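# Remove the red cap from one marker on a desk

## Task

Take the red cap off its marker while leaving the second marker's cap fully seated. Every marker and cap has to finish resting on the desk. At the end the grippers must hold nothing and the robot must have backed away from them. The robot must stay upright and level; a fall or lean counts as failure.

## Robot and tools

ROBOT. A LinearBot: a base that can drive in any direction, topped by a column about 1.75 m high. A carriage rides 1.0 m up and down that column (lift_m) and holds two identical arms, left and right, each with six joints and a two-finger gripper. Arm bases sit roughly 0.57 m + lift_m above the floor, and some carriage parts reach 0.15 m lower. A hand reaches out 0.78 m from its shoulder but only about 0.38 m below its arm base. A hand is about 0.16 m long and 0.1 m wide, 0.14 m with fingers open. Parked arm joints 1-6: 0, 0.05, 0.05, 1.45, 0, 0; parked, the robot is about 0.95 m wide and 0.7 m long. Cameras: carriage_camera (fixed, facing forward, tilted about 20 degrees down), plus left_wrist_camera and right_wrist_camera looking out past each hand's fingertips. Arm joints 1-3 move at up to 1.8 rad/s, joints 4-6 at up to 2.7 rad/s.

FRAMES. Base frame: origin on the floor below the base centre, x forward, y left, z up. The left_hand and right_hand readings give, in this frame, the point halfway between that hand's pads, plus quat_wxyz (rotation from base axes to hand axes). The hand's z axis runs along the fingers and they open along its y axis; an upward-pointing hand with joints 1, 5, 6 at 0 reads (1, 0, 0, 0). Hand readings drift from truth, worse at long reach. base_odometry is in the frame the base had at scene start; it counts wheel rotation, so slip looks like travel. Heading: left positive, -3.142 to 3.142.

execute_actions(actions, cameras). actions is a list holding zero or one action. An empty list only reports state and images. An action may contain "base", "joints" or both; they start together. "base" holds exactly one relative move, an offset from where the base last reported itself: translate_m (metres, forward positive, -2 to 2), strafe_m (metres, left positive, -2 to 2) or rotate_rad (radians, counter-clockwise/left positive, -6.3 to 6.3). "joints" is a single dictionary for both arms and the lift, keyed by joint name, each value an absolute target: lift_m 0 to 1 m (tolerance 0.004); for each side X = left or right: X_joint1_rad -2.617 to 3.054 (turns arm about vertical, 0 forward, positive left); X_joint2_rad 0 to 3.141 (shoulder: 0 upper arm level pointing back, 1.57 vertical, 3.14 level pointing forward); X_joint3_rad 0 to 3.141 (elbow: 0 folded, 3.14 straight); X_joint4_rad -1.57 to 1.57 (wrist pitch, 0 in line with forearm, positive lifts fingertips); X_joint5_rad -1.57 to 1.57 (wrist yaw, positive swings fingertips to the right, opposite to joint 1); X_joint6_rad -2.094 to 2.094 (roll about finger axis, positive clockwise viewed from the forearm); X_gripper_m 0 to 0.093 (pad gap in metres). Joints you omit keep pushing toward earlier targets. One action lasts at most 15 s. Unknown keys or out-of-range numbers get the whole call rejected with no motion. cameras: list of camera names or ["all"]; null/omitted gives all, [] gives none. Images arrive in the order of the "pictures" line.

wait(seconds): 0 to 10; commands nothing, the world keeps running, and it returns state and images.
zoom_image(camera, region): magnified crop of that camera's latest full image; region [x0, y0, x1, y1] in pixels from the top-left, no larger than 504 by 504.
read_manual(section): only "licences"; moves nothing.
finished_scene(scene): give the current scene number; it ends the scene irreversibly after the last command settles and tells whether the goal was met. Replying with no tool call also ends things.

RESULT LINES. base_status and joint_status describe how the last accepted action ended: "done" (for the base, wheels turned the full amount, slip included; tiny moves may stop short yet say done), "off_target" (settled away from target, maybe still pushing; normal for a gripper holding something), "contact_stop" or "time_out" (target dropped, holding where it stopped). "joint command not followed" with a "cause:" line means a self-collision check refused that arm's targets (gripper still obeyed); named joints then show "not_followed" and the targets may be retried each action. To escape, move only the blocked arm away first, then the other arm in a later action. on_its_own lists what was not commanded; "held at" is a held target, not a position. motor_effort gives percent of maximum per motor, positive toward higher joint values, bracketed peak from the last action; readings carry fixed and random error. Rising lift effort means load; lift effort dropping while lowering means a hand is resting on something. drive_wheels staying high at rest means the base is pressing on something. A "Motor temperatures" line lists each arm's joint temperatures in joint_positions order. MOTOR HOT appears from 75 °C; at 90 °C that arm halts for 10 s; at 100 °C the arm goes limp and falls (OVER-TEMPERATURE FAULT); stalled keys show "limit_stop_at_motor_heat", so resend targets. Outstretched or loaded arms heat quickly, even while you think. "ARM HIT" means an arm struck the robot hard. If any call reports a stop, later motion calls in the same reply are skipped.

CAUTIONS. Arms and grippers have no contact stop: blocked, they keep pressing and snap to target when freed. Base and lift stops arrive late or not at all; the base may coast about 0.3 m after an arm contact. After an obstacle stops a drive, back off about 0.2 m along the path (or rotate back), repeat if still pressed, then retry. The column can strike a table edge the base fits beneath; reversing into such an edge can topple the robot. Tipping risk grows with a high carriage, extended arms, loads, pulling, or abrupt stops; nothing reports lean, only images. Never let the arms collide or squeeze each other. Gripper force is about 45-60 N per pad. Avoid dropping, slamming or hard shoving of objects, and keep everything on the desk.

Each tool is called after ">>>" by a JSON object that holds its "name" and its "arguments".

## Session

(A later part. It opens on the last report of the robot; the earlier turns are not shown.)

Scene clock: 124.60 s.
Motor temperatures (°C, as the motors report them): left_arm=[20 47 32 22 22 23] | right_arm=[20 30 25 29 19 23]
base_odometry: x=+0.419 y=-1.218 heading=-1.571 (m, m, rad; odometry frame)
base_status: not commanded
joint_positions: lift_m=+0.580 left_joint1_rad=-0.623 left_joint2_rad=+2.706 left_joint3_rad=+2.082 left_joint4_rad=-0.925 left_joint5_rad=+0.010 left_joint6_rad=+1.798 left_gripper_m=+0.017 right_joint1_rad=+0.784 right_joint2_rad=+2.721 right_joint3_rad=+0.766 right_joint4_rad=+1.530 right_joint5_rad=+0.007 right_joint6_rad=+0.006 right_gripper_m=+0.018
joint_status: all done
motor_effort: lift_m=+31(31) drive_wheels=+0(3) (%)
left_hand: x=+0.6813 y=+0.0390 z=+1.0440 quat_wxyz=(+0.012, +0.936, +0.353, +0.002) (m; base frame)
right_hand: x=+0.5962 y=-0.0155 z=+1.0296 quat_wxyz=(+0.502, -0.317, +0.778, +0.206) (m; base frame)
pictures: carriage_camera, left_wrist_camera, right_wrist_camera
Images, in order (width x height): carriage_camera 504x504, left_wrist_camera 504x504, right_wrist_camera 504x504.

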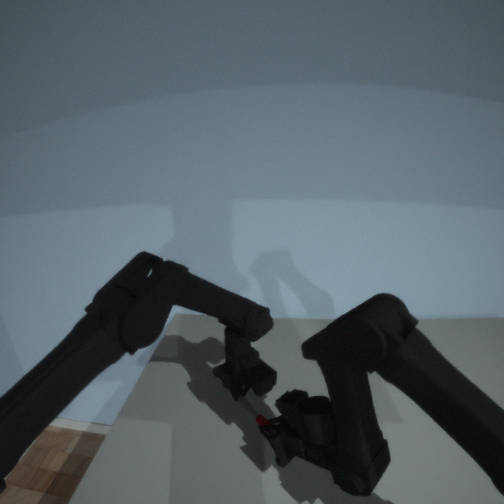

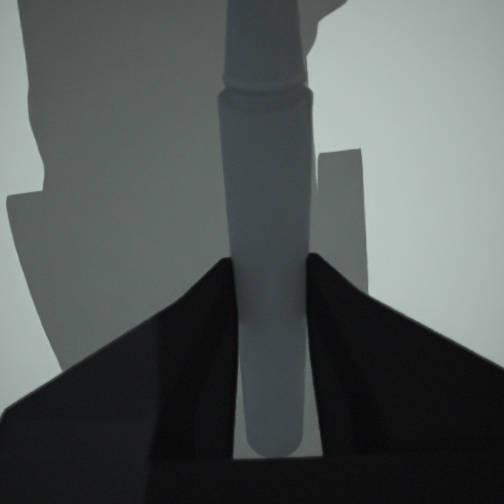

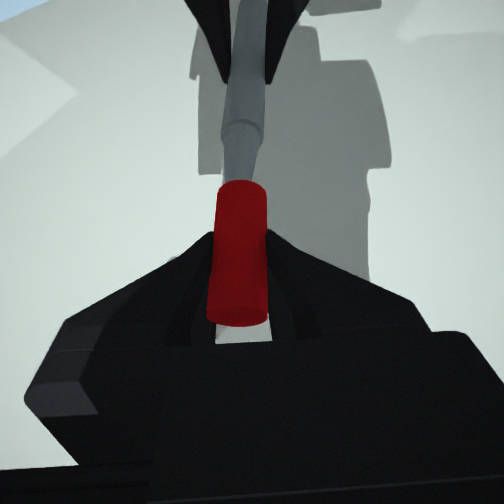

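>>> {"name": "execute_actions", "arguments": {"actions": [{"joints":{"right_joint3_rad":0.58,"right_joint2_rad":2.59}}], "cameras": ["right_wrist_camera"]}}

>>> {"name": "execute_actions", "arguments": {"actions": [{"joints":{"right_joint1_rad":0.3,"right_joint3_rad":0.91,"right_joint2_rad":2.6,"right_joint4_rad":1.2}}], "cameras": []}}

>>> {"name": "execute_actions", "arguments": {"actions": [{"joints":{"lift_m":0.52}}]}}

Scene clock: 130.73 s.
Motor temperatures (°C, as the motors report them): left_arm=[20 48 33 22 22 23] | right_arm=[20 32 24 30 19 23]
base_odometry: x=+0.419 y=-1.218 heading=-1.571 (m, m, rad; odometry frame)
base_status: not commanded
joint_positions: lift_m=+0.580 left_joint1_rad=-0.623 left_joint2_rad=+2.706 left_joint3_rad=+2.082 left_joint4_rad=-0.922 left_joint5_rad=+0.008 left_joint6_rad=+1.797 left_gripper_m=+0.017 right_joint1_rad=+0.784 right_joint2_rad=+2.605 right_joint3_rad=+0.596 right_joint4_rad=+1.537 right_joint5_rad=+0.005 right_joint6_rad=+0.006 right_gripper_m=+0.018
joint_status: all done
motor_effort: lift_m=+31(31) drive_wheels=+0(3) (%)
left_hand: x=+0.6820 y=+0.0388 z=+1.0440 quat_wxyz=(+0.013, +0.936, +0.353, +0.004) (m; base frame)
right_hand: x=+0.5730 y=-0.0381 z=+1.0488 quat_wxyz=(+0.483, -0.322, +0.790, +0.199) (m; base frame)
pictures: right_wrist_camera
Images, in order (width x height): right_wrist_camera 504x504.

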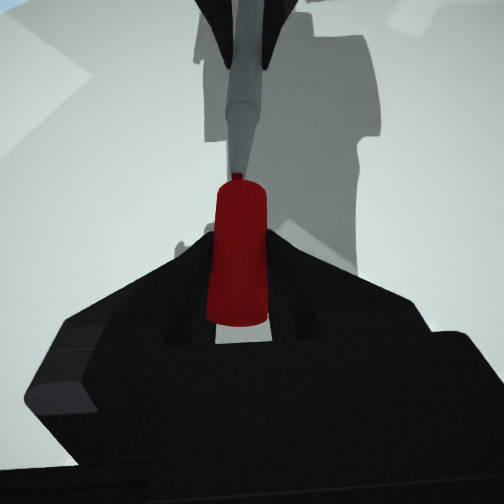

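Scene clock: 131.83 s.
Motor temperatures (°C, as the motors report them): left_arm=[20 49 33 22 22 23] | right_arm=[20 32 24 30 19 23]
base_odometry: x=+0.419 y=-1.218 heading=-1.571 (m, m, rad; odometry frame)
base_status: not commanded
joint_positions: lift_m=+0.580 left_joint1_rad=-0.623 left_joint2_rad=+2.706 left_joint3_rad=+2.082 left_joint4_rad=-0.922 left_joint5_rad=+0.008 left_joint6_rad=+1.797 left_gripper_m=+0.017 right_joint1_rad=+0.293 right_joint2_rad=+2.605 right_joint3_rad=+0.895 right_joint4_rad=+1.202 right_joint5_rad=+0.002 right_joint6_rad=+0.006 right_gripper_m=+0.018
joint_status: all done
motor_effort: lift_m=+31(31) drive_wheels=+0(0) (%)
left_hand: x=+0.6820 y=+0.0388 z=+1.0440 quat_wxyz=(+0.013, +0.936, +0.353, +0.004) (m; base frame)
right_hand: x=+0.7439 y=-0.1912 z=+1.0372 quat_wxyz=(+0.501, -0.123, +0.853, +0.074) (m; base frame)
pictures: none
No camera images: the call's "cameras" was empty. Leave "cameras" out to get every camera's image.

Scene clock: 132.60 s.
Motor temperatures (°C, as the motors report them): left_arm=[20 49 33 22 22 23] | right_arm=[20 32 24 30 19 23]
base_odometry: x=+0.419 y=-1.218 heading=-1.571 (m, m, rad; odometry frame)
base_status: not commanded
joint_positions: lift_m=+0.520 left_joint1_rad=-0.623 left_joint2_rad=+2.713 left_joint3_rad=+2.082 left_joint4_rad=-0.919 left_joint5_rad=+0.004 left_joint6_rad=+1.797 left_gripper_m=+0.017 right_joint1_rad=+0.293 right_joint2_rad=+2.608 right_joint3_rad=+0.895 right_joint4_rad=+1.187 right_joint5_rad=+0.002 right_joint6_rad=+0.006 right_gripper_m=+0.018
joint_status: all done
motor_effort: lift_m=+30(31) drive_wheels=-3(0) (%)
left_hand: x=+0.6816 y=+0.0399 z=+0.9804 quat_wxyz=(+0.010, +0.936, +0.353, +0.004) (m; base frame)
right_hand: x=+0.7414 y=-0.1920 z=+0.9726 quat_wxyz=(+0.493, -0.123, +0.858, +0.073) (m; base frame)
pictures: carriage_camera, left_wrist_camera, right_wrist_camera
Images, in order (width x height): carriage_camera 504x504, left_wrist_camera 504x504, right_wrist_camera 504x504.

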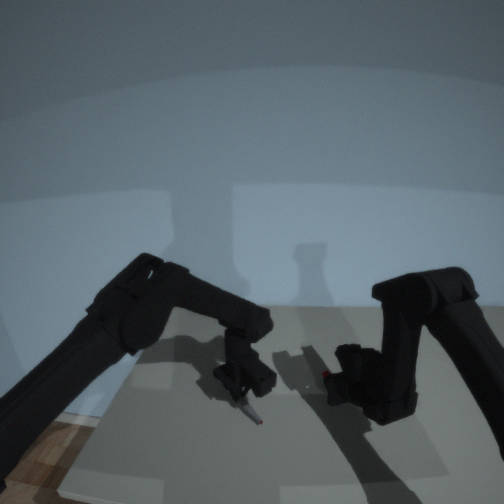

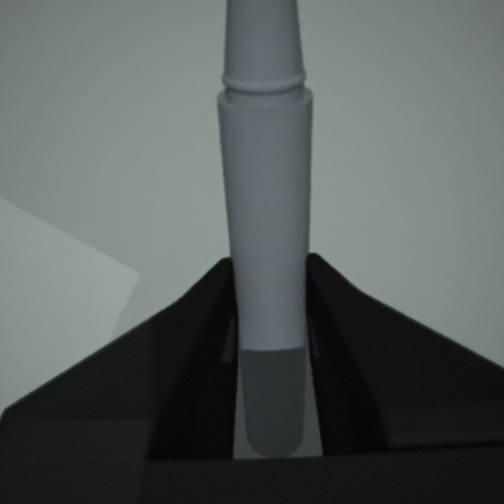

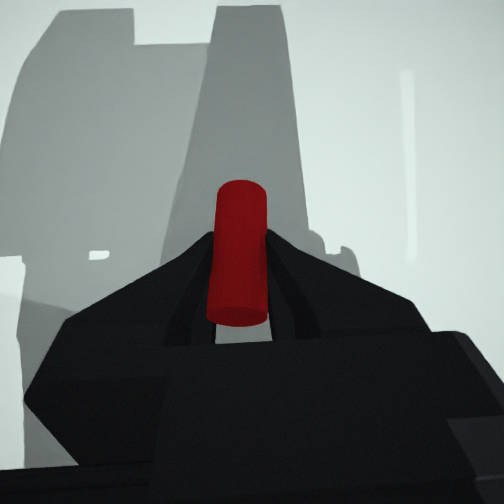

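>>> {"name": "execute_actions", "arguments": {"actions": [{"joints":{"right_joint2_rad":2.63,"lift_m":0.517}}], "cameras": []}}

>>> {"name": "execute_actions", "arguments": {"actions": [{"joints":{"right_gripper_m":0.09,"left_gripper_m":0.09}}], "cameras": []}}

>>> {"name": "execute_actions", "arguments": {"actions": [{"joints":{"lift_m":0.62}}], "cameras": []}}

>>> {"name": "execute_actions", "arguments": {"actions": [{"base":{"translate_m":-0.5},"joints":{"left_joint1_rad":0,"left_joint2_rad":0.05,"left_joint3_rad":0.05,"right_joint1_rad":0,"right_joint2_rad":0.05,"right_joint3_rad":0.05}}], "cameras": ["carriage_camera"]}}

>>> {"name": "finished_scene", "arguments": {"scene": 1}}

Scene clock: 144.83 s.
Motor temperatures (°C, as the motors report them): left_arm=[20 52 33 22 22 23] | right_arm=[20 34 24 30 19 23]
base_odometry: x=+0.419 y=-1.218 heading=-1.571 (m, m, rad; odometry frame)
base_status: not commanded
joint_positions: lift_m=+0.517 left_joint1_rad=-0.623 left_joint2_rad=+2.712 left_joint3_rad=+2.082 left_joint4_rad=-0.918 left_joint5_rad=+0.003 left_joint6_rad=+1.797 left_gripper_m=+0.017 right_joint1_rad=+0.293 right_joint2_rad=+2.615 right_joint3_rad=+0.895 right_joint4_rad=+1.206 right_joint5_rad=+0.002 right_joint6_rad=+0.005 right_gripper_m=+0.018
joint_status: all done
motor_effort: lift_m=+29(30) drive_wheels=+0(3) (%)
left_hand: x=+0.6821 y=+0.0397 z=+0.9783 quat_wxyz=(+0.010, +0.936, +0.353, +0.005) (m; base frame)
right_hand: x=+0.7419 y=-0.1918 z=+0.9704 quat_wxyz=(+0.498, -0.123, +0.855, +0.074) (m; base frame)
pictures: none
No camera images: the call's "cameras" was empty. Leave "cameras" out to get every camera's image.

Scene clock: 145.53 s.
Motor temperatures (°C, as the motors report them): left_arm=[20 52 33 22 22 23] | right_arm=[20 34 24 30 19 23]
base_odometry: x=+0.419 y=-1.218 heading=-1.571 (m, m, rad; odometry frame)
base_status: not commanded
joint_positions: lift_m=+0.517 left_joint1_rad=-0.623 left_joint2_rad=+2.712 left_joint3_rad=+2.082 left_joint4_rad=-0.918 left_joint5_rad=+0.003 left_joint6_rad=+1.797 left_gripper_m=+0.090 right_joint1_rad=+0.293 right_joint2_rad=+2.615 right_joint3_rad=+0.895 right_joint4_rad=+1.207 right_joint5_rad=+0.002 right_joint6_rad=+0.002 right_gripper_m=+0.090
joint_status: all done
motor_effort: lift_m=+29(29) drive_wheels=+0(0) (%)
left_hand: x=+0.6821 y=+0.0397 z=+0.9783 quat_wxyz=(+0.010, +0.936, +0.353, +0.005) (m; base frame)
right_hand: x=+0.7420 y=-0.1918 z=+0.9705 quat_wxyz=(+0.499, -0.124, +0.855, +0.073) (m; base frame)
pictures: none
No camera images: the call's "cameras" was empty. Leave "cameras" out to get every camera's image.

Scene clock: 146.47 s.
Motor temperatures (°C, as the motors report them): left_arm=[20 52 33 22 22 23] | right_arm=[20 34 24 30 19 23]
base_odometry: x=+0.419 y=-1.218 heading=-1.571 (m, m, rad; odometry frame)
base_status: not commanded
joint_positions: lift_m=+0.620 left_joint1_rad=-0.623 left_joint2_rad=+2.707 left_joint3_rad=+2.082 left_joint4_rad=-0.917 left_joint5_rad=+0.002 left_joint6_rad=+1.797 left_gripper_m=+0.090 right_joint1_rad=+0.293 right_joint2_rad=+2.638 right_joint3_rad=+0.895 right_joint4_rad=+1.195 right_joint5_rad=+0.002 right_joint6_rad=+0.002 right_gripper_m=+0.090
joint_status: all done
motor_effort: lift_m=+30(38) drive_wheels=+0(3) (%)
left_hand: x=+0.6835 y=+0.0389 z=+1.0838 quat_wxyz=(+0.013, +0.936, +0.353, +0.007) (m; base frame)
right_hand: x=+0.7354 y=-0.1938 z=+1.0606 quat_wxyz=(+0.484, -0.126, +0.863, +0.071) (m; base frame)
pictures: none
No camera images: the call's "cameras" was empty. Leave "cameras" out to get every camera's image.

Scene clock: 149.67 s.
Motor temperatures (°C, as the motors report them): left_arm=[20 50 33 22 22 23] | right_arm=[20 34 24 30 19 23]
base_odometry: x=+0.419 y=-0.718 heading=-1.571 (m, m, rad; odometry frame)
base_status: done
joint_positions: lift_m=+0.620 left_joint1_rad=-0.002 left_joint2_rad=+0.959 left_joint3_rad=+0.379 left_joint4_rad=-0.918 left_joint5_rad=-0.008 left_joint6_rad=+1.801 left_gripper_m=+0.090 right_joint1_rad=-0.006 right_joint2_rad=+0.057 right_joint3_rad=+0.065 right_joint4_rad=+1.204 right_joint5_rad=+0.002 right_joint6_rad=+0.002 right_gripper_m=+0.090
joint_status: left_joint1_rad not_followed (moved +0.622 of +0.623); left_joint2_rad not_followed (moved -1.748 of -2.657); left_joint3_rad not_followed (moved -1.703 of -2.032); the others done
motor_effort: lift_m=+31(32) drive_wheels=-2(9) (%)
left_hand: x=+0.4015 y=+0.3326 z=+1.1997 quat_wxyz=(+0.020, +0.784, +0.620, +0.031) (m; base frame)
right_hand: x=+0.3646 y=-0.3322 z=+1.6200 quat_wxyz=(+0.984, +0.002, +0.178, -0.002) (m; base frame)
pictures: carriage_camera
joint command not followed: on one or more control steps a check withheld the commanded joint targets of the left arm, and it was not sent them on those steps. On the call's last step the targets were still withheld.
cause: the commanded joint targets would bring two parts of the arm too close to each other (its base and its fingers); next, command targets that bring no two parts of the arm closer together.
Images, in order (width x height): carriage_camera 504x504.

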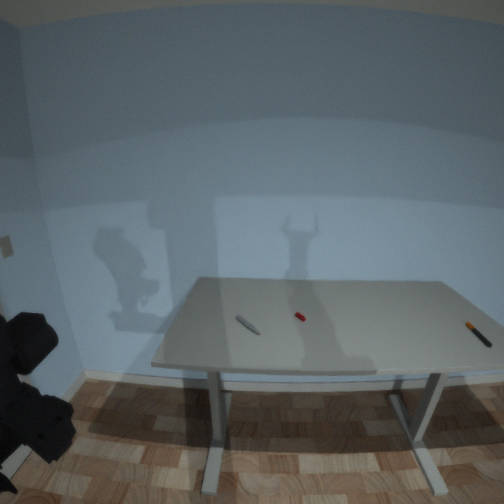

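The scene is finished: the task was done.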